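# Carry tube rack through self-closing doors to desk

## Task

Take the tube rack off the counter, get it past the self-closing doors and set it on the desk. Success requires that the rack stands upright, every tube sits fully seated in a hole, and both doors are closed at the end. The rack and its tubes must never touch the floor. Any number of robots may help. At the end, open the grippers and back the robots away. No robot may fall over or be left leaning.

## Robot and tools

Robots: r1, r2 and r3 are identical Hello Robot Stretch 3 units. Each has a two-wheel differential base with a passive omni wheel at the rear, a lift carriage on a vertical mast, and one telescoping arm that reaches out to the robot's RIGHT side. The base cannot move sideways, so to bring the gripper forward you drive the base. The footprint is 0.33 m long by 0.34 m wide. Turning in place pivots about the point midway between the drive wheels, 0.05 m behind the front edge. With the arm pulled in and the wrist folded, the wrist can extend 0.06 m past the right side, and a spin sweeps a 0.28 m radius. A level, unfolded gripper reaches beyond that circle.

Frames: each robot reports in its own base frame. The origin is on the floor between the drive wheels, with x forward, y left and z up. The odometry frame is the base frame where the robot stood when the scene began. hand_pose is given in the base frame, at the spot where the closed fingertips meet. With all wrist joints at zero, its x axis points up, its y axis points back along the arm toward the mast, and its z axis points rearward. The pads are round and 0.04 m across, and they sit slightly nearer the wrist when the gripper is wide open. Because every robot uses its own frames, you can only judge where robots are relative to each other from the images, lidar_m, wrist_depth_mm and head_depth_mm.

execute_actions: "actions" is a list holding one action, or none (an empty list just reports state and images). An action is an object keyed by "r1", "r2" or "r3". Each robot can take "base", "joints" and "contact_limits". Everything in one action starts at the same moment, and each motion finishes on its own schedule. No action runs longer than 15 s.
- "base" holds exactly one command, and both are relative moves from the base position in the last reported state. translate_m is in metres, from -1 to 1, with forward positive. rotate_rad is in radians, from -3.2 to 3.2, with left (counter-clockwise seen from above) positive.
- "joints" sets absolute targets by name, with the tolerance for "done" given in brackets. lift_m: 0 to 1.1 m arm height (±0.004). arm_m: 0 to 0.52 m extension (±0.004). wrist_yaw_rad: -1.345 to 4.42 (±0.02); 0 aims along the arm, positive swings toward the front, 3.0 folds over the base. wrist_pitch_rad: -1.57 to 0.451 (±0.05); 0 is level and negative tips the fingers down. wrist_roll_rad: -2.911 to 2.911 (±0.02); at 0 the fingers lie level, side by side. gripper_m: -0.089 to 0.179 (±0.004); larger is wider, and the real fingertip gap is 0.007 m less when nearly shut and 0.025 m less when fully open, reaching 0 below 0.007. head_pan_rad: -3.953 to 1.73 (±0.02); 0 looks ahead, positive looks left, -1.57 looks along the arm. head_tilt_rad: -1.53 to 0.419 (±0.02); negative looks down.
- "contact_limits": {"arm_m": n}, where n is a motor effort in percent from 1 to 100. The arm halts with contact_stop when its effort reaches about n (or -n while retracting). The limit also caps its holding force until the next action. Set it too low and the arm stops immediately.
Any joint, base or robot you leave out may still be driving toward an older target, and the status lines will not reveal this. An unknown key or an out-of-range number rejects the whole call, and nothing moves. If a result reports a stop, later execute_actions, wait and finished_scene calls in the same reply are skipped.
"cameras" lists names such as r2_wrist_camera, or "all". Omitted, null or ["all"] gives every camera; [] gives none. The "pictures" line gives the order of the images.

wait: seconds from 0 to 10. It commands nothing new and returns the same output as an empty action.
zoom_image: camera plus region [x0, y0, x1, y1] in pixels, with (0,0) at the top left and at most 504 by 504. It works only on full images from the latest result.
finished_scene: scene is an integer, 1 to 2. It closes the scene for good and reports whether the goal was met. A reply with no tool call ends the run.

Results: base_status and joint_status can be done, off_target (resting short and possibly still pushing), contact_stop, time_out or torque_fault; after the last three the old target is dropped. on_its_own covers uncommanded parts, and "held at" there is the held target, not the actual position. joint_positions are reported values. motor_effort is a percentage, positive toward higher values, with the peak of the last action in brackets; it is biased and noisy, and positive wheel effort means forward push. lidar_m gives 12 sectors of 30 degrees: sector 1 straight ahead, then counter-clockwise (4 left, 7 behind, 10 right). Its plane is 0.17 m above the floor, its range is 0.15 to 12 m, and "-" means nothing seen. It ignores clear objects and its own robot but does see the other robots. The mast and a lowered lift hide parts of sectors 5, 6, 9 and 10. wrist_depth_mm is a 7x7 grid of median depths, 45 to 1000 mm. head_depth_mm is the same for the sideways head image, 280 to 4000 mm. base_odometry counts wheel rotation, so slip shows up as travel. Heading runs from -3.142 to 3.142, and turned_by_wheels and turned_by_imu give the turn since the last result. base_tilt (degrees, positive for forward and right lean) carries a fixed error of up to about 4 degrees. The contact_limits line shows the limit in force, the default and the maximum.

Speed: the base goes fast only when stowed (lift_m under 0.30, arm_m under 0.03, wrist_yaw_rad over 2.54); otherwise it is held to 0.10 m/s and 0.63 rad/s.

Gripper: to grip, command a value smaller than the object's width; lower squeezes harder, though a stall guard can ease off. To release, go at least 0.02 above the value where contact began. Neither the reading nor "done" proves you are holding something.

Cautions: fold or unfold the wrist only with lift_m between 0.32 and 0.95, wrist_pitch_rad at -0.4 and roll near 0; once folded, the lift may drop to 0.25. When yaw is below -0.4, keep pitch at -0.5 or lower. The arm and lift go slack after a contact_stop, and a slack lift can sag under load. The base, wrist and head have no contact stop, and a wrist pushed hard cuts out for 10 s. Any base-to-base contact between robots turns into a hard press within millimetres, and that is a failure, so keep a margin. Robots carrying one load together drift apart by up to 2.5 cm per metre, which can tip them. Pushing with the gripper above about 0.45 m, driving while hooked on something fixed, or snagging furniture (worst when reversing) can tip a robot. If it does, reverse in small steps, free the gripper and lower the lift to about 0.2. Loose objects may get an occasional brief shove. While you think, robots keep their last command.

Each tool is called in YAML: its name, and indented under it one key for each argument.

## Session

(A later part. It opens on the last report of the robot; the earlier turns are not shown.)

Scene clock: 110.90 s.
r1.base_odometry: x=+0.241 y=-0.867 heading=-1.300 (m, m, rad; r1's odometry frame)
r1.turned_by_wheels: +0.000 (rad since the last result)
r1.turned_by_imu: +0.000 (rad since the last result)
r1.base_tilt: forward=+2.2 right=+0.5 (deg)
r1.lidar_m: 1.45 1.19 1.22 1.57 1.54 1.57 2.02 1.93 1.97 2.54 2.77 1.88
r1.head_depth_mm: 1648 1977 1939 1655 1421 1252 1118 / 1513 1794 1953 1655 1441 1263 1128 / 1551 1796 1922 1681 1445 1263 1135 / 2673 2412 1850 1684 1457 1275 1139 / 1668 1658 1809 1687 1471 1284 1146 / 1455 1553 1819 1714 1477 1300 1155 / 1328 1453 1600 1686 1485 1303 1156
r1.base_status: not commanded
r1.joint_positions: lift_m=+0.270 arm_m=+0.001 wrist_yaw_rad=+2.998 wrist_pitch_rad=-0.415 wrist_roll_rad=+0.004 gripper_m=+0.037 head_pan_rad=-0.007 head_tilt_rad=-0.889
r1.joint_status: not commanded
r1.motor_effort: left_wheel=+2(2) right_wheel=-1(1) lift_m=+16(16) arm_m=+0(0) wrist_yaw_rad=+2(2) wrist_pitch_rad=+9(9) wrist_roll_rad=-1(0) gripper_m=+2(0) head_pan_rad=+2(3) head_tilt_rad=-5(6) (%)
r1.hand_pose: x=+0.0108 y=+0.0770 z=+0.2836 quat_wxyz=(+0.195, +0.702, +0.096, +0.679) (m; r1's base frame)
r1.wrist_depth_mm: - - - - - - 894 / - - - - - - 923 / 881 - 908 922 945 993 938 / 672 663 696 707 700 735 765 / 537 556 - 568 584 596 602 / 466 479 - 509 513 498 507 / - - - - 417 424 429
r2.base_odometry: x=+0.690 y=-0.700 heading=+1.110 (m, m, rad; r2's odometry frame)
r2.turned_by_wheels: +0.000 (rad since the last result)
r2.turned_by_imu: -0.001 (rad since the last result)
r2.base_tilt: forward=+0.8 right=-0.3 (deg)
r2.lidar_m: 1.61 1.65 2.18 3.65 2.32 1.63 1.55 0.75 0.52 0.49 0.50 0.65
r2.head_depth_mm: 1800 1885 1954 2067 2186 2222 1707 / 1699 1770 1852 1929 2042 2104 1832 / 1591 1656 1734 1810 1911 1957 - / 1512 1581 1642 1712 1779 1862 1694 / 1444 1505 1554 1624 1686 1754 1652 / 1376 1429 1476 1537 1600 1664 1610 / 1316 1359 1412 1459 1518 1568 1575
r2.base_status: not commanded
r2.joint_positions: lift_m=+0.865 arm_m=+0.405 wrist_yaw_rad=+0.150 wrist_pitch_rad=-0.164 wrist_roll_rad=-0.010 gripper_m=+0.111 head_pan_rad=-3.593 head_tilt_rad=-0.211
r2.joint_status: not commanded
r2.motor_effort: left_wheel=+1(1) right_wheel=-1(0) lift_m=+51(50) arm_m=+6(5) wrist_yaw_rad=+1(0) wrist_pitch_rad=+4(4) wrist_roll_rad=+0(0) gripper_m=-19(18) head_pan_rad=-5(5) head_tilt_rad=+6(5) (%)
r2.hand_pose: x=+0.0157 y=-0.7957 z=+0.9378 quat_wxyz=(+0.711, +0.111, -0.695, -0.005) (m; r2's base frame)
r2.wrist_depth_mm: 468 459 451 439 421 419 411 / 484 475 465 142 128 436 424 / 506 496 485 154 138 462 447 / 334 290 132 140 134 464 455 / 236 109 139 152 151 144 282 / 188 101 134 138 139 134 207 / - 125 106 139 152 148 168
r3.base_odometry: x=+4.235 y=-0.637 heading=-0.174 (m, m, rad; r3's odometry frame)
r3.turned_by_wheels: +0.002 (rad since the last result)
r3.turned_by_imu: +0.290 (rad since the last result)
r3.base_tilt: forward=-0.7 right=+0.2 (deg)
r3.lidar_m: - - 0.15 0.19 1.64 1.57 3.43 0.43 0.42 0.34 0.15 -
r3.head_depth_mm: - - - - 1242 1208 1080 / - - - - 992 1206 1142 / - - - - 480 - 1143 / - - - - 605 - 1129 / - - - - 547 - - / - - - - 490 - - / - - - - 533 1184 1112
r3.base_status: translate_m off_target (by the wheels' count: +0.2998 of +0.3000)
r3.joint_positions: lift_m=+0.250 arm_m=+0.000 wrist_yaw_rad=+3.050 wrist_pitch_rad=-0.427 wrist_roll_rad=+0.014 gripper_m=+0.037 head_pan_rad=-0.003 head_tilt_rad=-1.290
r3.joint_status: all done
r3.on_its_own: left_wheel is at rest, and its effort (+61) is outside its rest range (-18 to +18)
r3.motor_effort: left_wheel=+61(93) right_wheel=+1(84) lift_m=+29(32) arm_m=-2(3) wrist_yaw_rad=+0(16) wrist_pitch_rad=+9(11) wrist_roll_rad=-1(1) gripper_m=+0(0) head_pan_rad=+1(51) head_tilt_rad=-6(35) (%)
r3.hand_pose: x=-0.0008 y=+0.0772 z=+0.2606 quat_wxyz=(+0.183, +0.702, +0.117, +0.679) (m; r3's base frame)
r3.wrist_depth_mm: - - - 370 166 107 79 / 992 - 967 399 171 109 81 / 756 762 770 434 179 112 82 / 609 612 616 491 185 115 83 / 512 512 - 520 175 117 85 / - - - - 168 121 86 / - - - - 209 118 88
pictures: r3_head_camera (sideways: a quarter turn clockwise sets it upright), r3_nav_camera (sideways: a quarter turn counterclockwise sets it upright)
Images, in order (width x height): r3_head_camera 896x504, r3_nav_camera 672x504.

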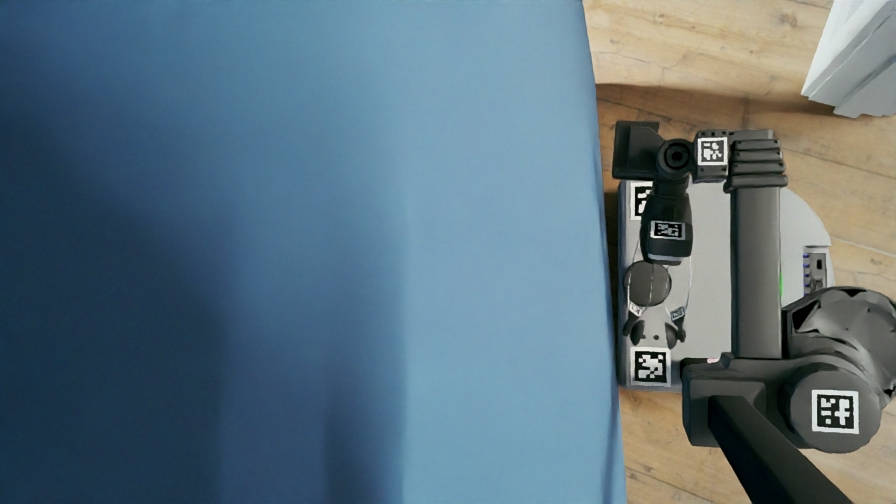

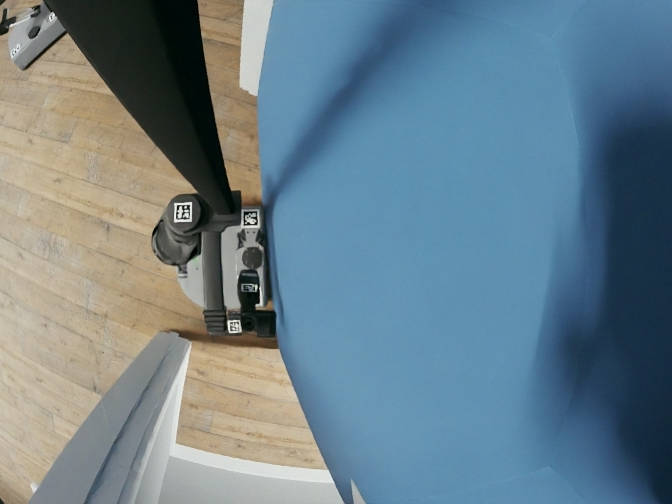

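execute_actions:
  actions:
    - {"r3":{"base":{"rotate_rad":0.2}}}
  cameras: []

execute_actions:
  actions:
    - {"r3":{"base":{"translate_m":0.3}}}
  cameras: ["r3_nav_camera"]

Scene clock: 112.93 s.
r1.base_odometry: x=+0.241 y=-0.867 heading=-1.300 (m, m, rad; r1's odometry frame)
r1.turned_by_wheels: +0.000 (rad since the last result)
r1.turned_by_imu: +0.000 (rad since the last result)
r1.base_tilt: forward=+2.2 right=+0.5 (deg)
r1.lidar_m: 1.43 1.19 1.22 1.57 1.54 1.57 2.02 1.94 1.96 2.53 2.76 1.88
r1.head_depth_mm: 1651 1970 1952 1652 1416 1256 1125 / 1520 1790 1943 1666 1430 1266 1133 / 1536 1809 1928 1662 1448 1271 1135 / 2603 2369 1836 1679 1463 1279 1144 / 1619 1638 1791 1706 1461 1284 1144 / 1401 1523 1780 1718 1467 1297 1153 / 1301 1428 1582 1687 1486 1304 1158
r1.base_status: not commanded
r1.joint_positions: lift_m=+0.270 arm_m=+0.001 wrist_yaw_rad=+2.998 wrist_pitch_rad=-0.415 wrist_roll_rad=+0.004 gripper_m=+0.037 head_pan_rad=-0.007 head_tilt_rad=-0.889
r1.joint_status: not commanded
r1.motor_effort: left_wheel=+2(2) right_wheel=-1(1) lift_m=+16(16) arm_m=+0(0) wrist_yaw_rad=+2(2) wrist_pitch_rad=+9(9) wrist_roll_rad=-1(1) gripper_m=+1(0) head_pan_rad=+4(2) head_tilt_rad=-5(5) (%)
r1.hand_pose: x=+0.0108 y=+0.0770 z=+0.2836 quat_wxyz=(+0.195, +0.702, +0.096, +0.679) (m; r1's base frame)
r1.wrist_depth_mm: - - - - - - 872 / - - - - - - 919 / 865 - 907 933 973 994 946 / 660 671 694 712 720 747 755 / 547 556 - 578 590 589 606 / 464 480 - 513 504 495 503 / - - - - 422 434 434
r2.base_odometry: x=+0.690 y=-0.700 heading=+1.110 (m, m, rad; r2's odometry frame)
r2.turned_by_wheels: +0.000 (rad since the last result)
r2.turned_by_imu: +0.000 (rad since the last result)
r2.base_tilt: forward=+0.8 right=-0.4 (deg)
r2.lidar_m: 1.61 1.64 2.17 3.65 2.32 1.63 1.55 0.75 0.52 0.49 0.50 0.65
r2.head_depth_mm: 1794 1876 1964 2079 2187 2208 1701 / 1692 1770 1853 1925 2037 2088 1853 / 1593 1663 1734 1807 1903 1976 - / 1510 1571 1644 1714 1786 1873 1695 / 1438 1498 1552 1620 1680 1765 1665 / 1380 1424 1478 1539 1598 1657 1622 / 1314 1362 1408 1465 1525 1578 1590
r2.base_status: not commanded
r2.joint_positions: lift_m=+0.865 arm_m=+0.405 wrist_yaw_rad=+0.150 wrist_pitch_rad=-0.164 wrist_roll_rad=-0.010 gripper_m=+0.111 head_pan_rad=-3.593 head_tilt_rad=-0.211
r2.joint_status: not commanded
r2.motor_effort: left_wheel=+1(2) right_wheel=-1(1) lift_m=+51(50) arm_m=+6(5) wrist_yaw_rad=+0(0) wrist_pitch_rad=+4(4) wrist_roll_rad=+0(0) gripper_m=-19(18) head_pan_rad=-4(4) head_tilt_rad=+5(6) (%)
r2.hand_pose: x=+0.0157 y=-0.7957 z=+0.9378 quat_wxyz=(+0.711, +0.111, -0.695, -0.005) (m; r2's base frame)
r2.wrist_depth_mm: 465 447 446 441 428 421 411 / 491 473 468 142 128 431 421 / 514 498 476 154 139 453 444 / 330 289 131 140 134 458 459 / 232 109 141 153 151 145 281 / 187 101 134 137 140 134 208 / - 125 105 139 152 148 168
r3.base_odometry: x=+4.235 y=-0.637 heading=+0.026 (m, m, rad; r3's odometry frame)
r3.turned_by_wheels: +0.200 (rad since the last result)
r3.turned_by_imu: +0.039 (rad since the last result)
r3.base_tilt: forward=-0.8 right=+0.4 (deg)
r3.lidar_m: - - 0.15 0.22 1.56 1.57 3.41 0.41 0.40 0.20 0.15 -
r3.head_depth_mm: - - - - 803 1214 1072 / - - - - 847 1207 1130 / - - - - - - 1139 / - - - - 704 - 1126 / - - - - 450 - - / - - - - 470 - - / - - - - 850 1184 1115
r3.base_status: done
r3.joint_positions: lift_m=+0.250 arm_m=+0.000 wrist_yaw_rad=+3.069 wrist_pitch_rad=-0.426 wrist_roll_rad=+0.015 gripper_m=+0.037 head_pan_rad=-0.003 head_tilt_rad=-1.291
r3.joint_status: not commanded
r3.on_its_own: right_wheel is at rest, and its effort (+31) is outside its rest range (-18 to +18); wrist_yaw_rad is at rest, and its effort (-15) is outside its rest range (-12 to +12)
r3.motor_effort: left_wheel=+4(52) right_wheel=+31(66) lift_m=+26(28) arm_m=-2(2) wrist_yaw_rad=-15(15) wrist_pitch_rad=+8(9) wrist_roll_rad=-1(1) gripper_m=+0(0) head_pan_rad=+2(2) head_tilt_rad=-5(5) (%)
r3.hand_pose: x=-0.0051 y=+0.0777 z=+0.2609 quat_wxyz=(+0.176, +0.701, +0.123, +0.680) (m; r3's base frame)
r3.wrist_depth_mm: - - - 643 193 111 79 / - 997 - 709 196 112 79 / 755 764 767 698 200 114 80 / 611 609 636 609 204 115 80 / 510 523 - 534 186 116 81 / 469 - - - 172 118 81 / - - - - 216 112 82
pictures: none
No camera images: the call's "cameras" was empty. Leave "cameras" out to get every camera's image.

Scene clock: 115.70 s.
r1.base_odometry: x=+0.241 y=-0.867 heading=-1.300 (m, m, rad; r1's odometry frame)
r1.turned_by_wheels: +0.000 (rad since the last result)
r1.turned_by_imu: +0.000 (rad since the last result)
r1.base_tilt: forward=+2.1 right=+0.5 (deg)
r1.lidar_m: 1.59 1.19 1.22 1.57 1.54 1.57 2.02 1.94 1.97 2.53 2.76 1.89
r1.head_depth_mm: 1649 1976 1940 1650 1424 1252 1124 / 1522 1789 1939 1669 1444 1259 1123 / 1546 1796 1931 1659 1446 1273 1138 / 2664 2468 1986 1679 1456 1281 1139 / 3013 2385 1912 1695 1469 1284 1148 / 1960 1670 1877 1706 1477 1289 1146 / 1478 1620 1751 1693 1485 1298 1156
r1.base_status: not commanded
r1.joint_positions: lift_m=+0.270 arm_m=+0.001 wrist_yaw_rad=+2.998 wrist_pitch_rad=-0.415 wrist_roll_rad=+0.004 gripper_m=+0.037 head_pan_rad=-0.007 head_tilt_rad=-0.889
r1.joint_status: not commanded
r1.motor_effort: left_wheel=+2(2) right_wheel=-1(1) lift_m=+16(16) arm_m=+1(1) wrist_yaw_rad=+2(2) wrist_pitch_rad=+10(9) wrist_roll_rad=-1(1) gripper_m=+0(0) head_pan_rad=+4(4) head_tilt_rad=-6(5) (%)
r1.hand_pose: x=+0.0108 y=+0.0770 z=+0.2836 quat_wxyz=(+0.195, +0.702, +0.096, +0.679) (m; r1's base frame)
r1.wrist_depth_mm: - - - - - - 873 / - - - - - - 916 / 849 - 919 916 977 - 937 / 671 676 686 708 722 720 755 / 546 546 - 569 587 589 604 / 468 480 - 508 500 501 505 / - - - - 419 431 430
r2.base_odometry: x=+0.690 y=-0.700 heading=+1.110 (m, m, rad; r2's odometry frame)
r2.turned_by_wheels: +0.000 (rad since the last result)
r2.turned_by_imu: -0.001 (rad since the last result)
r2.base_tilt: forward=+0.9 right=-0.3 (deg)
r2.lidar_m: 1.60 1.65 2.18 3.65 2.31 1.62 1.55 0.75 0.52 0.49 0.50 0.65
r2.head_depth_mm: 1793 1875 1966 2069 2198 2208 1709 / 1697 1768 1837 1936 2036 2098 1835 / 1603 1668 1732 1810 1897 1970 - / 1517 1572 1647 1709 1789 1872 1689 / 1445 1500 1552 1622 1686 1758 1650 / 1370 1428 1477 1531 1589 1660 1615 / 1314 1361 1411 1456 1516 1575 1574
r2.base_status: not commanded
r2.joint_positions: lift_m=+0.865 arm_m=+0.405 wrist_yaw_rad=+0.150 wrist_pitch_rad=-0.164 wrist_roll_rad=-0.010 gripper_m=+0.111 head_pan_rad=-3.593 head_tilt_rad=-0.211
r2.joint_status: not commanded
r2.motor_effort: left_wheel=+1(1) right_wheel=-1(1) lift_m=+50(50) arm_m=+6(6) wrist_yaw_rad=+1(1) wrist_pitch_rad=+4(4) wrist_roll_rad=+0(0) gripper_m=-18(19) head_pan_rad=-5(5) head_tilt_rad=+5(5) (%)
r2.hand_pose: x=+0.0157 y=-0.7957 z=+0.9378 quat_wxyz=(+0.711, +0.111, -0.695, -0.005) (m; r2's base frame)
r2.wrist_depth_mm: 462 464 444 437 426 419 412 / 491 472 462 142 128 435 423 / 507 503 487 154 138 453 444 / 329 289 131 141 135 465 457 / 232 109 140 153 151 145 281 / 185 101 133 138 140 134 208 / - 125 106 139 152 148 169
r3.base_odometry: x=+4.535 y=-0.629 heading=+0.027 (m, m, rad; r3's odometry frame)
r3.turned_by_wheels: +0.001 (rad since the last result)
r3.turned_by_imu: +0.229 (rad since the last result)
r3.base_tilt: forward=-0.7 right=+0.4 (deg)
r3.lidar_m: - - 0.15 0.19 1.70 3.58 0.63 0.57 1.01 1.07 0.15 -
r3.head_depth_mm: - - - - 1249 1211 1156 / - - - - 834 1209 1149 / - - - - 637 - 1137 / - - - - 536 - 1126 / - - - - 479 - - / - - - - 514 - - / - - - - 478 1186 1113
r3.base_status: translate_m off_target (by the wheels' count: +0.2998 of +0.3000)
r3.joint_positions: lift_m=+0.250 arm_m=+0.000 wrist_yaw_rad=+3.050 wrist_pitch_rad=-0.427 wrist_roll_rad=+0.015 gripper_m=+0.037 head_pan_rad=-0.001 head_tilt_rad=-1.290
r3.joint_status: not commanded
r3.on_its_own: left_wheel is at rest, and its effort (+41) is outside its rest range (-18 to +18)
r3.motor_effort: left_wheel=+41(85) right_wheel=+0(73) lift_m=+28(29) arm_m=-1(2) wrist_yaw_rad=+0(17) wrist_pitch_rad=+9(10) wrist_roll_rad=-1(1) gripper_m=-1(0) head_pan_rad=+1(2) head_tilt_rad=-6(5) (%)
r3.hand_pose: x=-0.0008 y=+0.0773 z=+0.2606 quat_wxyz=(+0.183, +0.702, +0.117, +0.679) (m; r3's base frame)
r3.wrist_depth_mm: - - - 334 170 114 86 / 984 - 928 364 177 117 87 / 749 761 763 397 184 120 89 / 609 609 622 451 193 124 91 / 507 514 - 516 185 127 93 / - - - - 179 131 95 / - - - - 223 130 97
pictures: r3_nav_camera (sideways: a quarter turn counterclockwise sets it upright)
Images, in order (width x height): r3_nav_camera 672x504.

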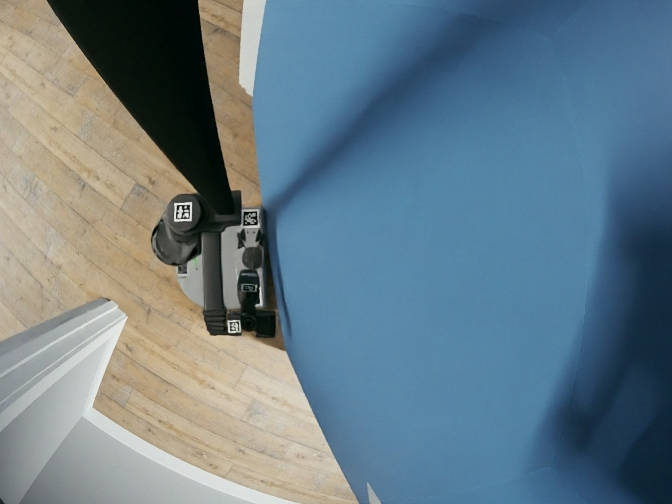

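Repeat.

execute_actions:
  actions:
    - {"r3":{"base":{"rotate_rad":0.25}}}
  cameras: []

execute_actions:
  actions:
    - {"r3":{"base":{"translate_m":0.3}}}
  cameras: []

execute_actions:
  actions:
    - {"r3":{"base":{"rotate_rad":0.25}}}
  cameras: []

execute_actions:
  actions:
    - {"r3":{"base":{"translate_m":0.3}}}
  cameras: ["r3_nav_camera","r1_nav_camera","r1_head_camera"]

Scene clock: 117.77 s.
r1.base_odometry: x=+0.241 y=-0.867 heading=-1.300 (m, m, rad; r1's odometry frame)
r1.turned_by_wheels: +0.000 (rad since the last result)
r1.turned_by_imu: +0.000 (rad since the last result)
r1.base_tilt: forward=+2.1 right=+0.5 (deg)
r1.lidar_m: 1.56 1.19 1.22 1.57 1.54 1.57 2.01 1.93 1.98 2.53 2.76 1.89
r1.head_depth_mm: 1662 1985 1943 1643 1425 1258 1118 / 1511 1793 1945 1648 1440 1269 1126 / 1546 1797 1919 1667 1443 1263 1136 / 2658 2472 2007 1687 1454 1280 1136 / 3006 2348 1889 1694 1457 1284 1149 / 1794 1604 1889 1706 1470 1290 1151 / 1453 1608 1706 1693 1487 1299 1154
r1.base_status: not commanded
r1.joint_positions: lift_m=+0.270 arm_m=+0.001 wrist_yaw_rad=+2.998 wrist_pitch_rad=-0.415 wrist_roll_rad=+0.004 gripper_m=+0.037 head_pan_rad=-0.007 head_tilt_rad=-0.889
r1.joint_status: not commanded
r1.motor_effort: left_wheel=+2(2) right_wheel=-1(1) lift_m=+16(16) arm_m=+0(1) wrist_yaw_rad=+2(2) wrist_pitch_rad=+9(9) wrist_roll_rad=+0(1) gripper_m=+0(1) head_pan_rad=+5(4) head_tilt_rad=-6(6) (%)
r1.hand_pose: x=+0.0108 y=+0.0770 z=+0.2836 quat_wxyz=(+0.195, +0.702, +0.096, +0.679) (m; r1's base frame)
r1.wrist_depth_mm: - - - - - - 862 / - - - - - - 929 / 856 - 892 938 952 - 931 / 662 660 698 711 709 736 740 / 547 558 - 570 578 591 606 / 459 492 - 502 500 495 499 / - - - - 416 422 432
r2.base_odometry: x=+0.690 y=-0.700 heading=+1.110 (m, m, rad; r2's odometry frame)
r2.turned_by_wheels: +0.000 (rad since the last result)
r2.turned_by_imu: +0.000 (rad since the last result)
r2.base_tilt: forward=+0.9 right=-0.2 (deg)
r2.lidar_m: 1.60 1.65 2.18 3.64 2.31 1.63 1.55 0.75 0.52 0.49 0.50 0.65
r2.head_depth_mm: 1790 1872 1986 2071 2170 2202 1708 / 1691 1758 1856 1939 2034 2086 1839 / 1605 1659 1743 1810 1893 1971 - / 1517 1576 1637 1712 1782 1868 1690 / 1437 1495 1555 1622 1684 1759 1652 / 1375 1421 1481 1535 1600 1672 1616 / 1311 1358 1403 1461 1514 1576 1581
r2.base_status: not commanded
r2.joint_positions: lift_m=+0.865 arm_m=+0.405 wrist_yaw_rad=+0.150 wrist_pitch_rad=-0.164 wrist_roll_rad=-0.010 gripper_m=+0.111 head_pan_rad=-3.593 head_tilt_rad=-0.211
r2.joint_status: not commanded
r2.motor_effort: left_wheel=+1(2) right_wheel=-1(1) lift_m=+50(50) arm_m=+6(5) wrist_yaw_rad=-1(0) wrist_pitch_rad=+4(4) wrist_roll_rad=+0(0) gripper_m=-19(18) head_pan_rad=-4(4) head_tilt_rad=+5(6) (%)
r2.hand_pose: x=+0.0157 y=-0.7957 z=+0.9378 quat_wxyz=(+0.711, +0.111, -0.695, -0.005) (m; r2's base frame)
r2.wrist_depth_mm: 470 452 440 438 429 423 414 / 484 476 470 141 128 439 431 / 505 501 487 154 138 460 450 / 332 288 131 141 135 464 451 / 235 109 140 151 151 144 281 / 187 101 133 138 140 134 207 / - 125 105 139 152 149 167
r3.base_odometry: x=+4.535 y=-0.629 heading=+0.276 (m, m, rad; r3's odometry frame)
r3.turned_by_wheels: +0.249 (rad since the last result)
r3.turned_by_imu: +0.104 (rad since the last result)
r3.base_tilt: forward=-0.8 right=+0.3 (deg)
r3.lidar_m: - - 0.15 0.26 3.60 3.56 0.56 0.55 0.99 0.20 0.15 -
r3.head_depth_mm: - - - - 703 1212 1155 / - - - - 435 1208 1149 / - - - - 448 - 1141 / - - - - 498 - 1130 / - - - - 549 - - / - - - - 630 - - / - - - - 965 1186 1112
r3.base_status: done
r3.joint_positions: lift_m=+0.250 arm_m=+0.000 wrist_yaw_rad=+3.061 wrist_pitch_rad=-0.427 wrist_roll_rad=+0.016 gripper_m=+0.037 head_pan_rad=-0.001 head_tilt_rad=-1.292
r3.joint_status: not commanded
r3.on_its_own: right_wheel is at rest, and its effort (+32) is outside its rest range (-18 to +18)
r3.motor_effort: left_wheel=+2(42) right_wheel=+32(82) lift_m=+26(29) arm_m=-2(2) wrist_yaw_rad=-8(10) wrist_pitch_rad=+8(11) wrist_roll_rad=-1(1) gripper_m=+0(0) head_pan_rad=+1(1) head_tilt_rad=-4(6) (%)
r3.hand_pose: x=-0.0033 y=+0.0775 z=+0.2608 quat_wxyz=(+0.179, +0.702, +0.121, +0.679) (m; r3's base frame)
r3.wrist_depth_mm: - - - 684 204 116 81 / - 975 - 746 207 117 82 / 760 770 774 703 211 118 82 / 614 619 621 600 214 119 83 / 514 513 - 537 195 120 83 / 475 - - - 178 121 84 / - - - - 224 115 84
pictures: none
No camera images: the call's "cameras" was empty. Leave "cameras" out to get every camera's image.

Scene clock: 121.17 s.
r1.base_odometry: x=+0.241 y=-0.867 heading=-1.300 (m, m, rad; r1's odometry frame)
r1.turned_by_wheels: +0.000 (rad since the last result)
r1.turned_by_imu: +0.000 (rad since the last result)
r1.base_tilt: forward=+2.1 right=+0.5 (deg)
r1.lidar_m: 1.59 1.19 1.22 1.57 1.54 1.56 2.01 1.94 1.97 2.54 2.76 1.88
r1.head_depth_mm: 1647 1960 1949 1654 1432 1254 1116 / 1518 1788 1939 1658 1434 1260 1131 / 1546 1804 1934 1673 1436 1264 1136 / 2687 2473 2019 1676 1453 1281 1136 / 3016 2474 2015 1692 1455 1288 1148 / 3307 2441 1913 1708 1481 1295 1153 / 3221 1651 1896 1711 1492 1300 1155
r1.base_status: not commanded
r1.joint_positions: lift_m=+0.270 arm_m=+0.001 wrist_yaw_rad=+2.998 wrist_pitch_rad=-0.415 wrist_roll_rad=+0.004 gripper_m=+0.037 head_pan_rad=-0.007 head_tilt_rad=-0.889
r1.joint_status: not commanded
r1.motor_effort: left_wheel=+2(2) right_wheel=-1(1) lift_m=+16(16) arm_m=+0(0) wrist_yaw_rad=+2(2) wrist_pitch_rad=+9(9) wrist_roll_rad=+0(0) gripper_m=+0(0) head_pan_rad=+4(3) head_tilt_rad=-5(5) (%)
r1.hand_pose: x=+0.0108 y=+0.0770 z=+0.2836 quat_wxyz=(+0.195, +0.702, +0.096, +0.679) (m; r1's base frame)
r1.wrist_depth_mm: - - - - - - 911 / - - - - - - 918 / 858 - 897 944 927 987 944 / 680 685 687 715 718 747 759 / 549 543 - 574 578 600 596 / 467 484 - 518 515 494 494 / - - - - 415 419 433
r2.base_odometry: x=+0.690 y=-0.700 heading=+1.110 (m, m, rad; r2's odometry frame)
r2.turned_by_wheels: +0.000 (rad since the last result)
r2.turned_by_imu: -0.001 (rad since the last result)
r2.base_tilt: forward=+0.8 right=-0.3 (deg)
r2.lidar_m: 1.60 1.65 2.18 3.64 2.31 1.63 1.55 0.75 0.52 0.49 0.50 0.65
r2.head_depth_mm: 1794 1873 1977 2070 2192 2198 1719 / 1691 1773 1856 1928 2047 2107 1849 / 1596 1669 1730 1816 1899 1970 - / 1511 1587 1642 1707 1786 1862 1690 / 1444 1495 1559 1614 1678 1757 1652 / 1373 1428 1482 1537 1599 1662 1614 / 1321 1360 1408 1464 1515 1569 1582
r2.base_status: not commanded
r2.joint_positions: lift_m=+0.865 arm_m=+0.405 wrist_yaw_rad=+0.150 wrist_pitch_rad=-0.164 wrist_roll_rad=-0.010 gripper_m=+0.111 head_pan_rad=-3.593 head_tilt_rad=-0.211
r2.joint_status: not commanded
r2.motor_effort: left_wheel=+1(0) right_wheel=-1(1) lift_m=+50(51) arm_m=+5(5) wrist_yaw_rad=+1(1) wrist_pitch_rad=+5(4) wrist_roll_rad=+0(0) gripper_m=-19(19) head_pan_rad=-5(4) head_tilt_rad=+6(5) (%)
r2.hand_pose: x=+0.0157 y=-0.7957 z=+0.9378 quat_wxyz=(+0.711, +0.111, -0.695, -0.005) (m; r2's base frame)
r2.wrist_depth_mm: 470 458 445 431 431 426 411 / 485 479 465 142 128 438 430 / 513 499 483 154 138 455 448 / 331 286 130 140 134 456 457 / 234 109 140 151 152 145 282 / 186 101 133 138 140 134 208 / - 125 106 139 152 148 168
r3.base_odometry: x=+4.823 y=-0.546 heading=+0.277 (m, m, rad; r3's odometry frame)
r3.turned_by_wheels: +0.001 (rad since the last result)
r3.turned_by_imu: +0.174 (rad since the last result)
r3.base_tilt: forward=-0.7 right=+0.4 (deg)
r3.lidar_m: - - 0.15 0.19 3.69 3.74 0.75 1.07 1.14 1.39 0.15 -
r3.head_depth_mm: - - - - 1245 1214 1159 / - - - - 1200 1210 1151 / - - - - 611 - 1142 / - - - - 583 - 1126 / - - - - 511 - - / - - - - 535 - - / - - - - 474 1187 1115
r3.base_status: done
r3.joint_positions: lift_m=+0.250 arm_m=+0.000 wrist_yaw_rad=+3.050 wrist_pitch_rad=-0.427 wrist_roll_rad=+0.016 gripper_m=+0.037 head_pan_rad=+0.001 head_tilt_rad=-1.291
r3.joint_status: not commanded
r3.on_its_own: left_wheel is at rest, and its effort (+26) is outside its rest range (-18 to +18)
r3.motor_effort: left_wheel=+26(92) right_wheel=+0(67) lift_m=+28(32) arm_m=-3(3) wrist_yaw_rad=+0(16) wrist_pitch_rad=+9(10) wrist_roll_rad=-2(2) gripper_m=+0(0) head_pan_rad=+0(0) head_tilt_rad=-4(6) (%)
r3.hand_pose: x=-0.0008 y=+0.0771 z=+0.2606 quat_wxyz=(+0.183, +0.702, +0.117, +0.678) (m; r3's base frame)
r3.wrist_depth_mm: - - - 320 172 117 89 / 999 - 991 349 180 121 91 / 756 769 771 383 188 125 94 / 620 609 617 430 198 129 96 / 513 513 - 523 190 133 98 / - - - - 186 138 101 / - - - - 232 138 103
pictures: none
No camera images: the call's "cameras" was empty. Leave "cameras" out to get every camera's image.

Scene clock: 122.33 s.
r1.base_odometry: x=+0.241 y=-0.867 heading=-1.300 (m, m, rad; r1's odometry frame)
r1.turned_by_wheels: +0.000 (rad since the last result)
r1.turned_by_imu: +0.000 (rad since the last result)
r1.base_tilt: forward=+2.1 right=+0.5 (deg)
r1.lidar_m: 1.59 1.19 1.22 1.57 1.54 1.56 2.01 1.93 1.97 2.54 2.77 1.89
r1.head_depth_mm: 1649 1959 1949 1642 1432 1253 1118 / 1515 1803 1927 1664 1435 1266 1132 / 1551 1813 1921 1675 1446 1276 1133 / 2656 2471 1988 1679 1459 1282 1143 / 2990 2494 2010 1699 1458 1282 1148 / 3307 2062 1952 1715 1469 1291 1153 / 3128 1772 1903 1725 1491 1298 1159
r1.base_status: not commanded
r1.joint_positions: lift_m=+0.270 arm_m=+0.001 wrist_yaw_rad=+2.998 wrist_pitch_rad=-0.415 wrist_roll_rad=+0.004 gripper_m=+0.037 head_pan_rad=-0.007 head_tilt_rad=-0.889
r1.joint_status: not commanded
r1.motor_effort: left_wheel=+2(2) right_wheel=-2(1) lift_m=+16(16) arm_m=+0(1) wrist_yaw_rad=+2(2) wrist_pitch_rad=+9(9) wrist_roll_rad=-1(1) gripper_m=+1(1) head_pan_rad=+4(3) head_tilt_rad=-6(5) (%)
r1.hand_pose: x=+0.0108 y=+0.0770 z=+0.2836 quat_wxyz=(+0.195, +0.702, +0.096, +0.679) (m; r1's base frame)
r1.wrist_depth_mm: - - - - - - 878 / - - - - - - 922 / 841 - 930 936 965 984 938 / 672 675 699 712 726 751 761 / 551 543 - 565 582 589 598 / 461 482 - 510 510 491 506 / - - - - 418 429 426
r2.base_odometry: x=+0.690 y=-0.700 heading=+1.110 (m, m, rad; r2's odometry frame)
r2.turned_by_wheels: +0.000 (rad since the last result)
r2.turned_by_imu: +0.000 (rad since the last result)
r2.base_tilt: forward=+0.8 right=-0.3 (deg)
r2.lidar_m: 1.61 1.64 2.18 3.64 2.32 1.63 1.55 0.75 0.52 0.49 0.50 0.65
r2.head_depth_mm: 1793 1876 1961 2083 2179 2208 1705 / 1695 1765 1850 1937 2028 2092 1844 / 1596 1676 1735 1816 1893 1960 - / 1514 1580 1645 1705 1786 1878 1684 / 1450 1495 1554 1613 1688 1751 1652 / 1377 1429 1480 1536 1601 1658 1609 / 1314 1360 1408 1458 1513 1571 1577
r2.base_status: not commanded
r2.joint_positions: lift_m=+0.865 arm_m=+0.405 wrist_yaw_rad=+0.150 wrist_pitch_rad=-0.164 wrist_roll_rad=-0.010 gripper_m=+0.111 head_pan_rad=-3.593 head_tilt_rad=-0.211
r2.joint_status: not commanded
r2.motor_effort: left_wheel=+1(1) right_wheel=-1(1) lift_m=+51(51) arm_m=+6(6) wrist_yaw_rad=+0(1) wrist_pitch_rad=+4(5) wrist_roll_rad=+0(0) gripper_m=-18(19) head_pan_rad=-5(5) head_tilt_rad=+5(5) (%)
r2.hand_pose: x=+0.0157 y=-0.7957 z=+0.9378 quat_wxyz=(+0.711, +0.111, -0.695, -0.005) (m; r2's base frame)
r2.wrist_depth_mm: 463 454 440 443 430 421 408 / 484 477 469 142 129 427 429 / 512 499 480 154 138 451 446 / 332 288 131 139 135 467 457 / 233 109 139 152 151 145 285 / 187 101 134 138 140 134 208 / - 125 106 138 152 148 169
r3.base_odometry: x=+4.823 y=-0.546 heading=+0.526 (m, m, rad; r3's odometry frame)
r3.turned_by_wheels: +0.249 (rad since the last result)
r3.turned_by_imu: +0.139 (rad since the last result)
r3.base_tilt: forward=-0.7 right=+0.3 (deg)
r3.lidar_m: - - 0.15 0.27 1.79 3.44 0.73 1.12 1.15 0.20 0.15 -
r3.head_depth_mm: - - - - 684 1209 1157 / - - - - 435 1207 1155 / - - - - 455 - 1141 / - - - - 513 - 1131 / - - - - 576 - - / - - - - 680 - - / - - - - 780 1187 1113
r3.base_status: done
r3.joint_positions: lift_m=+0.250 arm_m=+0.000 wrist_yaw_rad=+3.059 wrist_pitch_rad=-0.427 wrist_roll_rad=+0.016 gripper_m=+0.037 head_pan_rad=+0.002 head_tilt_rad=-1.292
r3.joint_status: not commanded
r3.on_its_own: right_wheel is at rest, and its effort (+32) is outside its rest range (-18 to +18)
r3.motor_effort: left_wheel=+2(37) right_wheel=+32(85) lift_m=+28(28) arm_m=-2(3) wrist_yaw_rad=-6(12) wrist_pitch_rad=+9(10) wrist_roll_rad=-2(2) gripper_m=-1(0) head_pan_rad=-1(0) head_tilt_rad=-4(5) (%)
r3.hand_pose: x=-0.0028 y=+0.0774 z=+0.2607 quat_wxyz=(+0.180, +0.702, +0.120, +0.679) (m; r3's base frame)
r3.wrist_depth_mm: - - - 711 206 116 81 / 996 987 - 783 208 117 82 / 759 760 759 700 212 118 82 / 610 609 620 596 215 119 83 / 511 521 - 535 196 120 83 / 467 - - - 179 121 84 / - - - - 227 116 84
pictures: none
No camera images: the call's "cameras" was empty. Leave "cameras" out to get every camera's image.

Scene clock: 125.33 s.
r1.base_odometry: x=+0.241 y=-0.867 heading=-1.300 (m, m, rad; r1's odometry frame)
r1.turned_by_wheels: +0.000 (rad since the last result)
r1.turned_by_imu: +0.000 (rad since the last result)
r1.base_tilt: forward=+2.1 right=+0.5 (deg)
r1.lidar_m: 1.59 1.19 1.22 1.57 1.54 1.56 2.02 1.94 1.97 2.53 2.76 1.88
r1.head_depth_mm: 1632 1961 1940 1633 1421 1259 1120 / 1516 1787 1946 1658 1436 1262 1125 / 1548 1798 1932 1668 1446 1268 1135 / 2649 2470 2003 1685 1450 1273 1144 / 2992 2474 2020 1699 1465 1287 1146 / 3290 2525 2030 1707 1471 1292 1157 / 3210 2483 1954 1729 1482 1298 1155
r1.base_status: not commanded
r1.joint_positions: lift_m=+0.270 arm_m=+0.001 wrist_yaw_rad=+2.998 wrist_pitch_rad=-0.415 wrist_roll_rad=+0.004 gripper_m=+0.037 head_pan_rad=-0.007 head_tilt_rad=-0.889
r1.joint_status: not commanded
r1.motor_effort: left_wheel=+2(2) right_wheel=-2(1) lift_m=+16(16) arm_m=+1(0) wrist_yaw_rad=+2(2) wrist_pitch_rad=+9(9) wrist_roll_rad=+0(0) gripper_m=-1(2) head_pan_rad=+3(5) head_tilt_rad=-6(5) (%)
r1.hand_pose: x=+0.0108 y=+0.0770 z=+0.2836 quat_wxyz=(+0.195, +0.702, +0.096, +0.679) (m; r1's base frame)
r1.wrist_depth_mm: - - - - - - 872 / - - - - - - 908 / 844 - 913 920 945 983 926 / 675 667 697 702 728 747 768 / 544 551 - 569 590 598 601 / 464 484 - 504 503 500 499 / - - - - 419 428 432
r2.base_odometry: x=+0.690 y=-0.700 heading=+1.110 (m, m, rad; r2's odometry frame)
r2.turned_by_wheels: +0.000 (rad since the last result)
r2.turned_by_imu: -0.001 (rad since the last result)
r2.base_tilt: forward=+0.8 right=-0.3 (deg)
r2.lidar_m: 1.60 1.65 2.18 3.65 2.32 1.63 1.55 0.75 0.52 0.49 0.50 0.64
r2.head_depth_mm: 1798 1878 1981 2067 2185 2192 1708 / 1699 1772 1830 1946 2031 2099 1830 / 1598 1668 1743 1812 1893 1964 - / 1517 1579 1643 1713 1787 1884 1688 / 1443 1506 1559 1630 1677 1760 1657 / 1377 1424 1483 1530 1597 1659 1622 / 1311 1360 1408 1457 1504 1575 1585
r2.base_status: not commanded
r2.joint_positions: lift_m=+0.865 arm_m=+0.405 wrist_yaw_rad=+0.150 wrist_pitch_rad=-0.164 wrist_roll_rad=-0.010 gripper_m=+0.111 head_pan_rad=-3.593 head_tilt_rad=-0.211
r2.joint_status: not commanded
r2.motor_effort: left_wheel=+0(1) right_wheel=-1(0) lift_m=+51(51) arm_m=+6(6) wrist_yaw_rad=+0(1) wrist_pitch_rad=+5(4) wrist_roll_rad=+0(0) gripper_m=-19(18) head_pan_rad=-5(4) head_tilt_rad=+5(6) (%)
r2.hand_pose: x=+0.0157 y=-0.7957 z=+0.9378 quat_wxyz=(+0.711, +0.111, -0.695, -0.005) (m; r2's base frame)
r2.wrist_depth_mm: 473 451 449 432 429 413 407 / 487 477 459 143 128 444 425 / 509 496 481 154 138 457 447 / 330 289 130 141 134 463 453 / 234 109 140 152 152 144 281 / 187 102 133 138 140 134 208 / - 125 106 139 152 148 167
r3.base_odometry: x=+5.082 y=-0.395 heading=+0.527 (m, m, rad; r3's odometry frame)
r3.turned_by_wheels: +0.000 (rad since the last result)
r3.turned_by_imu: +0.220 (rad since the last result)
r3.base_tilt: forward=-0.7 right=+0.3 (deg)
r3.lidar_m: - - 0.15 0.19 3.82 0.96 0.95 1.33 1.47 1.76 0.15 -
r3.head_depth_mm: - - - - 1241 1211 1162 / - - - - 1172 1208 1153 / - - - - 604 - 1141 / - - - - 593 - 1127 / - - - - 509 - - / - - - - 545 - - / - - - - 474 1186 1116
r3.base_status: done
r3.joint_positions: lift_m=+0.250 arm_m=+0.000 wrist_yaw_rad=+3.050 wrist_pitch_rad=-0.427 wrist_roll_rad=+0.016 gripper_m=+0.037 head_pan_rad=+0.002 head_tilt_rad=-1.291
r3.joint_status: not commanded
r3.motor_effort: left_wheel=+16(87) right_wheel=+0(62) lift_m=+29(29) arm_m=-2(2) wrist_yaw_rad=+0(14) wrist_pitch_rad=+9(9) wrist_roll_rad=-2(2) gripper_m=+0(0) head_pan_rad=+0(0) head_tilt_rad=-5(5) (%)
r3.hand_pose: x=-0.0008 y=+0.0772 z=+0.2606 quat_wxyz=(+0.183, +0.702, +0.117, +0.678) (m; r3's base frame)
r3.wrist_depth_mm: - - - 320 171 117 89 / 990 - - 349 180 121 91 / 759 754 779 383 187 124 93 / 618 615 626 436 198 129 95 / 516 515 - 521 190 133 98 / - - - - 186 138 101 / - - - - 231 137 103
pictures: r1_head_camera (sideways: a quarter turn clockwise sets it upright), r1_nav_camera (sideways: a quarter turn counterclockwise sets it upright), r3_nav_camera (sideways: a quarter turn counterclockwise sets it upright)
Images, in order (width x height): r1_head_camera 896x504, r1_nav_camera 672x504, r3_nav_camera 672x504.

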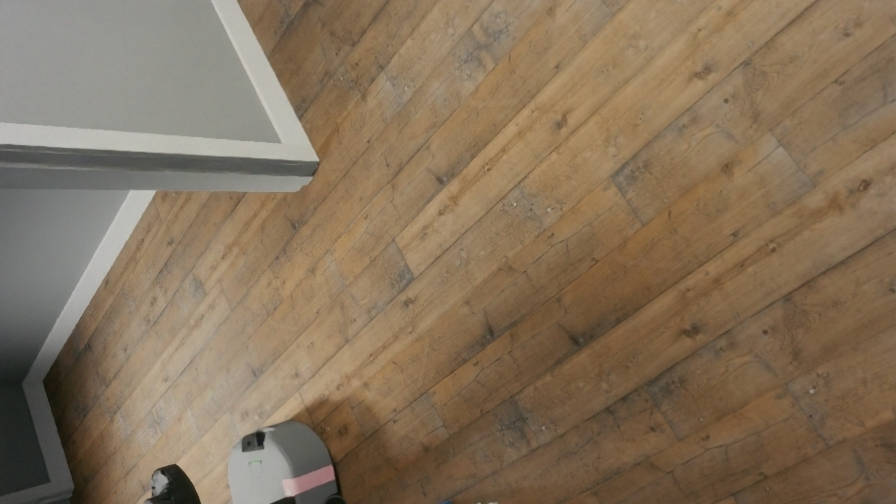

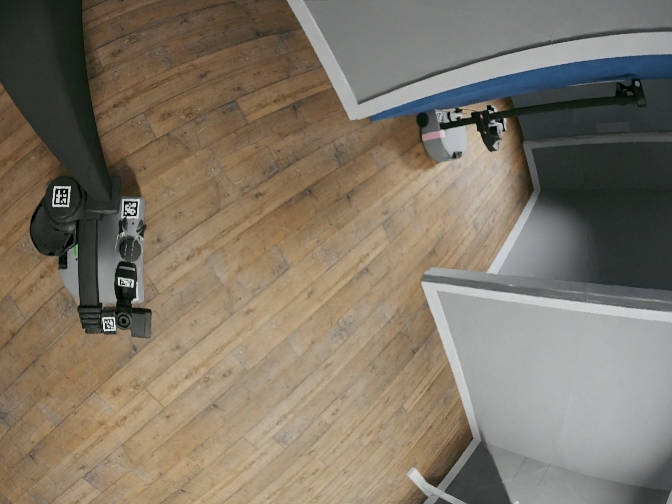

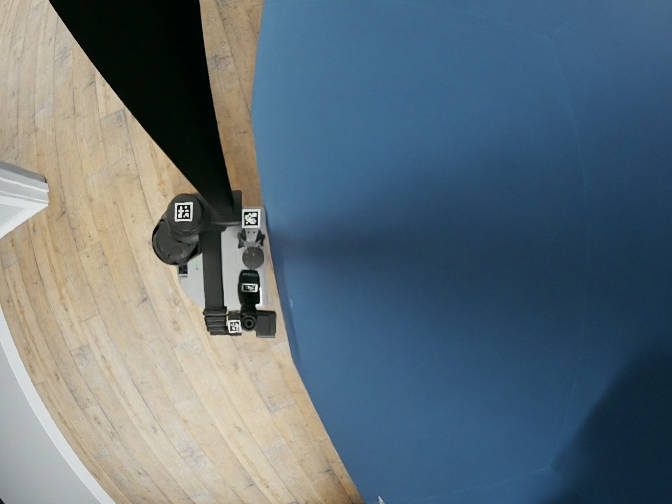

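execute_actions:
  actions:
    - {"r3":{"base":{"rotate_rad":0.25}},"r1":{"base":{"rotate_rad":-0.35}}}
  cameras: []

execute_actions:
  actions:
    - {"r3":{"base":{"translate_m":0.25}},"r1":{"base":{"translate_m":0.85}}}
  cameras: []

execute_actions:
  actions:
    - {"r1":{"base":{"rotate_rad":0.87},"joints":{"head_tilt_rad":-0.7}}}
  cameras: ["r1_nav_camera","r1_head_camera"]

Scene clock: 127.87 s.
r1.base_odometry: x=+0.241 y=-0.867 heading=-1.650 (m, m, rad; r1's odometry frame)
r1.turned_by_wheels: -0.350 (rad since the last result)
r1.turned_by_imu: -0.350 (rad since the last result)
r1.base_tilt: forward=+2.2 right=+0.5 (deg)
r1.lidar_m: 1.59 1.62 1.19 1.28 1.57 1.54 1.64 1.97 1.94 2.06 2.87 2.76
r1.head_depth_mm: 2895 2362 1940 1633 1414 1263 1121 / 2581 2409 1968 1655 1434 1271 1126 / 2151 2334 1980 1657 1441 1267 1133 / 1880 2148 1994 1687 1452 1270 1147 / 1658 1835 1952 1693 1462 1281 1144 / 1472 1679 1947 1706 1476 1289 1152 / 2239 2546 2058 1727 1482 1298 1162
r1.base_status: done
r1.joint_positions: lift_m=+0.270 arm_m=+0.001 wrist_yaw_rad=+2.998 wrist_pitch_rad=-0.415 wrist_roll_rad=+0.004 gripper_m=+0.037 head_pan_rad=-0.007 head_tilt_rad=-0.889
r1.joint_status: not commanded
r1.motor_effort: left_wheel=+3(10) right_wheel=-1(6) lift_m=+16(16) arm_m=+0(0) wrist_yaw_rad=+2(2) wrist_pitch_rad=+9(9) wrist_roll_rad=+0(1) gripper_m=+0(1) head_pan_rad=+4(4) head_tilt_rad=-5(6) (%)
r1.hand_pose: x=+0.0108 y=+0.0770 z=+0.2836 quat_wxyz=(+0.195, +0.702, +0.096, +0.679) (m; r1's base frame)
r1.wrist_depth_mm: - - - - - - - / - - - - - - - / 881 - 898 929 934 948 - / 664 679 691 697 719 741 747 / 550 550 - 565 585 586 616 / 465 486 - 512 497 492 503 / - - - - 422 430 430
r2.base_odometry: x=+0.690 y=-0.700 heading=+1.110 (m, m, rad; r2's odometry frame)
r2.turned_by_wheels: +0.000 (rad since the last result)
r2.turned_by_imu: -0.001 (rad since the last result)
r2.base_tilt: forward=+0.9 right=-0.2 (deg)
r2.lidar_m: 1.60 1.65 2.18 3.66 2.31 1.63 1.55 0.75 0.52 0.49 0.50 0.65
r2.head_depth_mm: 1799 1878 1974 2076 2184 2212 1710 / 1687 1774 1839 1935 2031 2089 1840 / 1604 1671 1735 1816 1897 1964 - / 1513 1573 1633 1712 1796 1885 1685 / 1437 1501 1556 1620 1688 1768 1652 / 1373 1427 1475 1528 1598 1654 1617 / 1319 1361 1406 1455 1520 1577 1589
r2.base_status: not commanded
r2.joint_positions: lift_m=+0.865 arm_m=+0.405 wrist_yaw_rad=+0.150 wrist_pitch_rad=-0.164 wrist_roll_rad=-0.010 gripper_m=+0.111 head_pan_rad=-3.593 head_tilt_rad=-0.211
r2.joint_status: not commanded
r2.motor_effort: left_wheel=+1(2) right_wheel=-1(1) lift_m=+51(51) arm_m=+6(5) wrist_yaw_rad=+0(1) wrist_pitch_rad=+4(5) wrist_roll_rad=+0(0) gripper_m=-19(19) head_pan_rad=-4(4) head_tilt_rad=+6(6) (%)
r2.hand_pose: x=+0.0157 y=-0.7957 z=+0.9378 quat_wxyz=(+0.711, +0.111, -0.695, -0.005) (m; r2's base frame)
r2.wrist_depth_mm: 459 458 447 436 421 415 410 / 497 478 462 142 128 436 428 / 517 491 479 155 138 452 445 / 329 286 131 139 135 468 458 / 236 109 139 152 151 144 284 / 187 101 134 137 140 134 208 / - 125 105 139 152 148 168
r3.base_odometry: x=+5.082 y=-0.395 heading=+0.776 (m, m, rad; r3's odometry frame)
r3.turned_by_wheels: +0.250 (rad since the last result)
r3.turned_by_imu: +0.182 (rad since the last result)
r3.base_tilt: forward=-0.8 right=+0.3 (deg)
r3.lidar_m: - - 0.15 0.33 3.82 0.95 1.32 1.32 1.62 0.19 0.15 -
r3.head_depth_mm: - - - - 576 1212 1161 / - - - - 443 1205 1151 / - - - - 479 - 1141 / - - - - 565 - 1128 / - - - - 529 - - / - - - - 794 - - / - - - - 1098 1187 1114
r3.base_status: done
r3.joint_positions: lift_m=+0.250 arm_m=+0.000 wrist_yaw_rad=+3.053 wrist_pitch_rad=-0.426 wrist_roll_rad=+0.017 gripper_m=+0.037 head_pan_rad=+0.002 head_tilt_rad=-1.291
r3.joint_status: not commanded
r3.on_its_own: right_wheel is at rest, and its effort (+21) is outside its rest range (-18 to +18)
r3.motor_effort: left_wheel=-1(26) right_wheel=+21(69) lift_m=+26(28) arm_m=-1(2) wrist_yaw_rad=-3(10) wrist_pitch_rad=+8(9) wrist_roll_rad=-2(2) gripper_m=+0(1) head_pan_rad=+0(1) head_tilt_rad=-5(5) (%)
r3.hand_pose: x=-0.0014 y=+0.0774 z=+0.2609 quat_wxyz=(+0.181, +0.702, +0.117, +0.678) (m; r3's base frame)
r3.wrist_depth_mm: - - - - 225 124 86 / - - - 964 228 125 86 / 753 761 763 739 230 125 86 / 614 610 620 602 232 126 87 / 510 514 - 538 208 127 87 / 464 - - - 190 128 87 / - - - - 240 121 88
pictures: none
No camera images: the call's "cameras" was empty. Leave "cameras" out to get every camera's image.

Scene clock: 132.47 s.
r1.base_odometry: x=+0.174 y=-1.715 heading=-1.650 (m, m, rad; r1's odometry frame)
r1.turned_by_wheels: +0.000 (rad since the last result)
r1.turned_by_imu: +0.001 (rad since the last result)
r1.base_tilt: forward=+2.2 right=+0.5 (deg)
r1.lidar_m: 0.93 0.79 1.92 0.98 1.11 2.24 2.39 2.47 2.42 2.58 2.42 2.03
r1.head_depth_mm: 1838 2194 1942 1648 1427 1260 1126 / 1486 1792 1913 1662 1437 1259 1132 / 1258 1468 1742 1671 1430 1270 1135 / 1084 1243 1446 1615 1451 1275 1141 / 959 1080 1223 1411 1465 1287 1145 / 858 948 1061 1207 1378 1289 1157 / 774 848 931 1055 1427 1302 1161
r1.base_status: done
r1.joint_positions: lift_m=+0.270 arm_m=+0.001 wrist_yaw_rad=+2.998 wrist_pitch_rad=-0.415 wrist_roll_rad=+0.004 gripper_m=+0.037 head_pan_rad=-0.007 head_tilt_rad=-0.890
r1.joint_status: not commanded
r1.motor_effort: left_wheel=+2(10) right_wheel=-1(3) lift_m=+16(16) arm_m=+0(0) wrist_yaw_rad=+2(1) wrist_pitch_rad=+9(9) wrist_roll_rad=-1(0) gripper_m=+0(1) head_pan_rad=+4(3) head_tilt_rad=-5(5) (%)
r1.hand_pose: x=+0.0108 y=+0.0770 z=+0.2836 quat_wxyz=(+0.195, +0.702, +0.096, +0.679) (m; r1's base frame)
r1.wrist_depth_mm: - - 891 - - - - / - - - - - - - / 865 - 920 911 977 975 - / 659 681 688 695 732 729 700 / 546 548 - 570 588 609 596 / 463 486 - 507 505 490 495 / - - - - 412 434 434
r2.base_odometry: x=+0.690 y=-0.700 heading=+1.110 (m, m, rad; r2's odometry frame)
r2.turned_by_wheels: +0.000 (rad since the last result)
r2.turned_by_imu: -0.001 (rad since the last result)
r2.base_tilt: forward=+0.8 right=-0.2 (deg)
r2.lidar_m: 1.60 1.65 2.18 3.66 2.32 1.63 1.55 0.75 0.52 0.49 0.50 0.65
r2.head_depth_mm: 1798 1872 1977 2074 2194 2192 1713 / 1697 1767 1834 1939 2032 2102 1840 / 1598 1666 1733 1817 1900 1960 - / 1519 1574 1637 1715 1793 1875 1698 / 1444 1502 1550 1618 1693 1759 1653 / 1380 1426 1483 1545 1593 1657 1621 / 1322 1358 1409 1449 1509 1567 1580
r2.base_status: not commanded
r2.joint_positions: lift_m=+0.865 arm_m=+0.405 wrist_yaw_rad=+0.150 wrist_pitch_rad=-0.164 wrist_roll_rad=-0.010 gripper_m=+0.111 head_pan_rad=-3.593 head_tilt_rad=-0.211
r2.joint_status: not commanded
r2.motor_effort: left_wheel=+1(1) right_wheel=-1(1) lift_m=+50(50) arm_m=+5(6) wrist_yaw_rad=+1(1) wrist_pitch_rad=+5(4) wrist_roll_rad=+0(0) gripper_m=-19(18) head_pan_rad=-4(4) head_tilt_rad=+6(6) (%)
r2.hand_pose: x=+0.0157 y=-0.7957 z=+0.9378 quat_wxyz=(+0.711, +0.111, -0.695, -0.005) (m; r2's base frame)
r2.wrist_depth_mm: 474 458 450 440 425 416 406 / 486 475 460 142 128 441 431 / 506 493 477 154 138 451 443 / 331 287 130 141 135 460 452 / 234 109 139 152 152 145 282 / 187 102 134 138 140 134 207 / - 125 106 139 152 147 168
r3.base_odometry: x=+5.260 y=-0.220 heading=+0.777 (m, m, rad; r3's odometry frame)
r3.turned_by_wheels: +0.000 (rad since the last result)
r3.turned_by_imu: +0.141 (rad since the last result)
r3.base_tilt: forward=-0.7 right=+0.3 (deg)
r3.lidar_m: - - 0.15 0.19 3.98 1.09 1.47 1.51 1.81 0.29 0.15 -
r3.head_depth_mm: - - - - 870 1212 1157 / - - - - 754 1206 1147 / - - - - 622 - 1144 / - - - - 553 - 1133 / - - - - 493 - - / - - - - 458 - - / - - - - 721 1186 1112
r3.base_status: done
r3.joint_positions: lift_m=+0.250 arm_m=+0.000 wrist_yaw_rad=+3.050 wrist_pitch_rad=-0.427 wrist_roll_rad=+0.017 gripper_m=+0.037 head_pan_rad=+0.000 head_tilt_rad=-1.291
r3.joint_status: not commanded
r3.motor_effort: left_wheel=+17(87) right_wheel=-1(75) lift_m=+29(34) arm_m=-3(4) wrist_yaw_rad=+0(14) wrist_pitch_rad=+9(11) wrist_roll_rad=-2(2) gripper_m=+0(0) head_pan_rad=+0(0) head_tilt_rad=-5(6) (%)
r3.hand_pose: x=-0.0008 y=+0.0771 z=+0.2606 quat_wxyz=(+0.183, +0.703, +0.117, +0.678) (m; r3's base frame)
r3.wrist_depth_mm: - - - 395 164 104 76 / - - - 424 170 106 77 / 757 753 772 466 175 108 78 / 616 612 625 524 181 110 79 / 511 512 - 537 171 113 81 / - - - - 162 115 82 / - - - - 202 112 83
pictures: none
No camera images: the call's "cameras" was empty. Leave "cameras" out to get every camera's image.

Scene clock: 134.27 s.
r1.base_odometry: x=+0.174 y=-1.715 heading=-0.780 (m, m, rad; r1's odometry frame)
r1.turned_by_wheels: +0.870 (rad since the last result)
r1.turned_by_imu: +0.871 (rad since the last result)
r1.base_tilt: forward=+2.2 right=+0.5 (deg)
r1.lidar_m: 2.58 1.04 0.98 2.10 2.28 2.59 2.42 2.47 2.42 2.03 1.11 0.79
r1.head_depth_mm: 2302 2421 2383 1022 1103 1284 1192 / 2778 3032 2596 2013 1648 1380 1200 / 2727 3087 2604 2016 1649 1392 1198 / 2778 3129 2686 2058 1675 1404 1203 / 2747 3075 2707 2063 1683 1412 1217 / 2720 3032 2697 2019 1691 1428 1222 / 2676 2963 2753 1661 1652 1432 1231
r1.base_status: done
r1.joint_positions: lift_m=+0.270 arm_m=+0.001 wrist_yaw_rad=+2.998 wrist_pitch_rad=-0.415 wrist_roll_rad=+0.004 gripper_m=+0.037 head_pan_rad=-0.007 head_tilt_rad=-0.704
r1.joint_status: all done
r1.motor_effort: left_wheel=-2(10) right_wheel=+2(7) lift_m=+16(16) arm_m=+0(0) wrist_yaw_rad=+2(2) wrist_pitch_rad=+9(9) wrist_roll_rad=+0(1) gripper_m=+0(1) head_pan_rad=+4(3) head_tilt_rad=+2(18) (%)
r1.hand_pose: x=+0.0108 y=+0.0770 z=+0.2836 quat_wxyz=(+0.195, +0.702, +0.096, +0.679) (m; r1's base frame)
r1.wrist_depth_mm: - - - - - 865 768 / - - - - - 879 863 / 845 - 912 934 958 913 953 / 674 672 699 706 712 721 756 / 545 550 - 567 590 590 593 / 462 480 - 514 512 492 493 / - - - - 415 427 435
r2.base_odometry: x=+0.690 y=-0.700 heading=+1.110 (m, m, rad; r2's odometry frame)
r2.turned_by_wheels: +0.000 (rad since the last result)
r2.turned_by_imu: +0.000 (rad since the last result)
r2.base_tilt: forward=+0.9 right=-0.2 (deg)
r2.lidar_m: 1.60 1.64 2.18 3.65 2.31 1.64 1.55 0.75 0.52 0.49 0.50 0.64
r2.head_depth_mm: 1798 1881 1967 2076 2190 2194 1705 / 1694 1769 1848 1936 2037 2092 1835 / 1599 1671 1732 1811 1904 1968 - / 1508 1581 1644 1710 1778 1872 1693 / 1446 1500 1559 1632 1689 1760 1649 / 1373 1422 1480 1535 1596 1661 1610 / 1319 1357 1414 1464 1513 1568 1589
r2.base_status: not commanded
r2.joint_positions: lift_m=+0.865 arm_m=+0.405 wrist_yaw_rad=+0.150 wrist_pitch_rad=-0.164 wrist_roll_rad=-0.010 gripper_m=+0.111 head_pan_rad=-3.593 head_tilt_rad=-0.211
r2.joint_status: not commanded
r2.motor_effort: left_wheel=+2(1) right_wheel=+0(1) lift_m=+50(51) arm_m=+6(6) wrist_yaw_rad=+1(1) wrist_pitch_rad=+4(4) wrist_roll_rad=+0(0) gripper_m=-19(18) head_pan_rad=-4(4) head_tilt_rad=+6(6) (%)
r2.hand_pose: x=+0.0157 y=-0.7957 z=+0.9378 quat_wxyz=(+0.711, +0.111, -0.695, -0.005) (m; r2's base frame)
r2.wrist_depth_mm: 462 463 445 432 428 417 412 / 497 472 454 142 128 441 427 / 508 504 481 154 139 458 442 / 329 290 131 139 135 471 457 / 234 109 140 152 152 144 283 / 187 102 134 139 140 135 208 / - 125 105 139 152 148 168
r3.base_odometry: x=+5.260 y=-0.220 heading=+0.777 (m, m, rad; r3's odometry frame)
r3.turned_by_wheels: +0.000 (rad since the last result)
r3.turned_by_imu: +0.000 (rad since the last result)
r3.base_tilt: forward=-0.7 right=+0.4 (deg)
r3.lidar_m: - - 0.15 0.19 1.50 1.09 1.46 1.51 1.81 0.29 0.15 -
r3.head_depth_mm: - - - - 870 1214 1154 / - - - - 756 1204 1150 / - - - - 621 - 1143 / - - - - 553 - 1134 / - - - - 492 - - / - - - - 459 - - / - - - - 722 1188 1115
r3.base_status: not commanded
r3.joint_positions: lift_m=+0.250 arm_m=+0.000 wrist_yaw_rad=+3.050 wrist_pitch_rad=-0.427 wrist_roll_rad=+0.017 gripper_m=+0.037 head_pan_rad=+0.000 head_tilt_rad=-1.291
r3.joint_status: not commanded
r3.motor_effort: left_wheel=+18(17) right_wheel=-1(1) lift_m=+29(29) arm_m=-3(3) wrist_yaw_rad=+0(0) wrist_pitch_rad=+9(9) wrist_roll_rad=-2(2) gripper_m=+0(0) head_pan_rad=+1(1) head_tilt_rad=-4(4) (%)
r3.hand_pose: x=-0.0008 y=+0.0771 z=+0.2606 quat_wxyz=(+0.183, +0.703, +0.117, +0.678) (m; r3's base frame)
r3.wrist_depth_mm: - - - 389 163 104 76 / 981 - - 427 169 106 77 / 761 759 765 464 175 108 78 / 613 614 618 519 181 110 79 / 515 511 - 529 170 113 81 / - - - - 162 115 82 / - - - - 204 113 83
pictures: r1_head_camera (sideways: a quarter turn clockwise sets it upright), r1_nav_camera (sideways: a quarter turn counterclockwise sets it upright)
Images, in order (width x height): r1_head_camera 896x504, r1_nav_camera 672x504.

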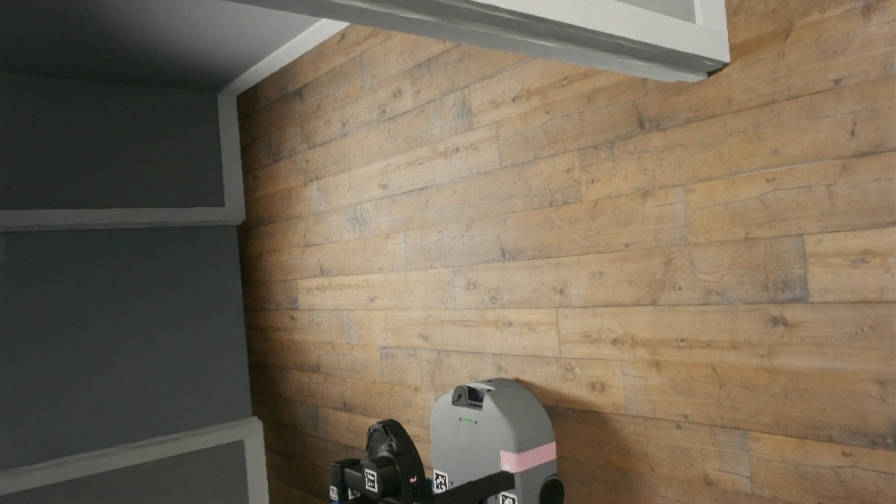

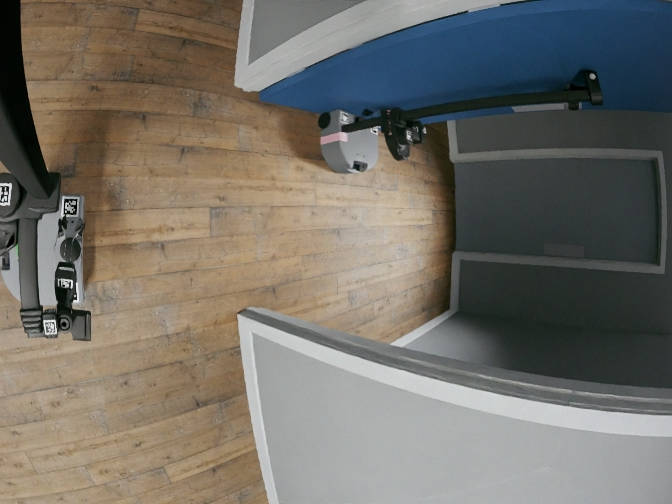

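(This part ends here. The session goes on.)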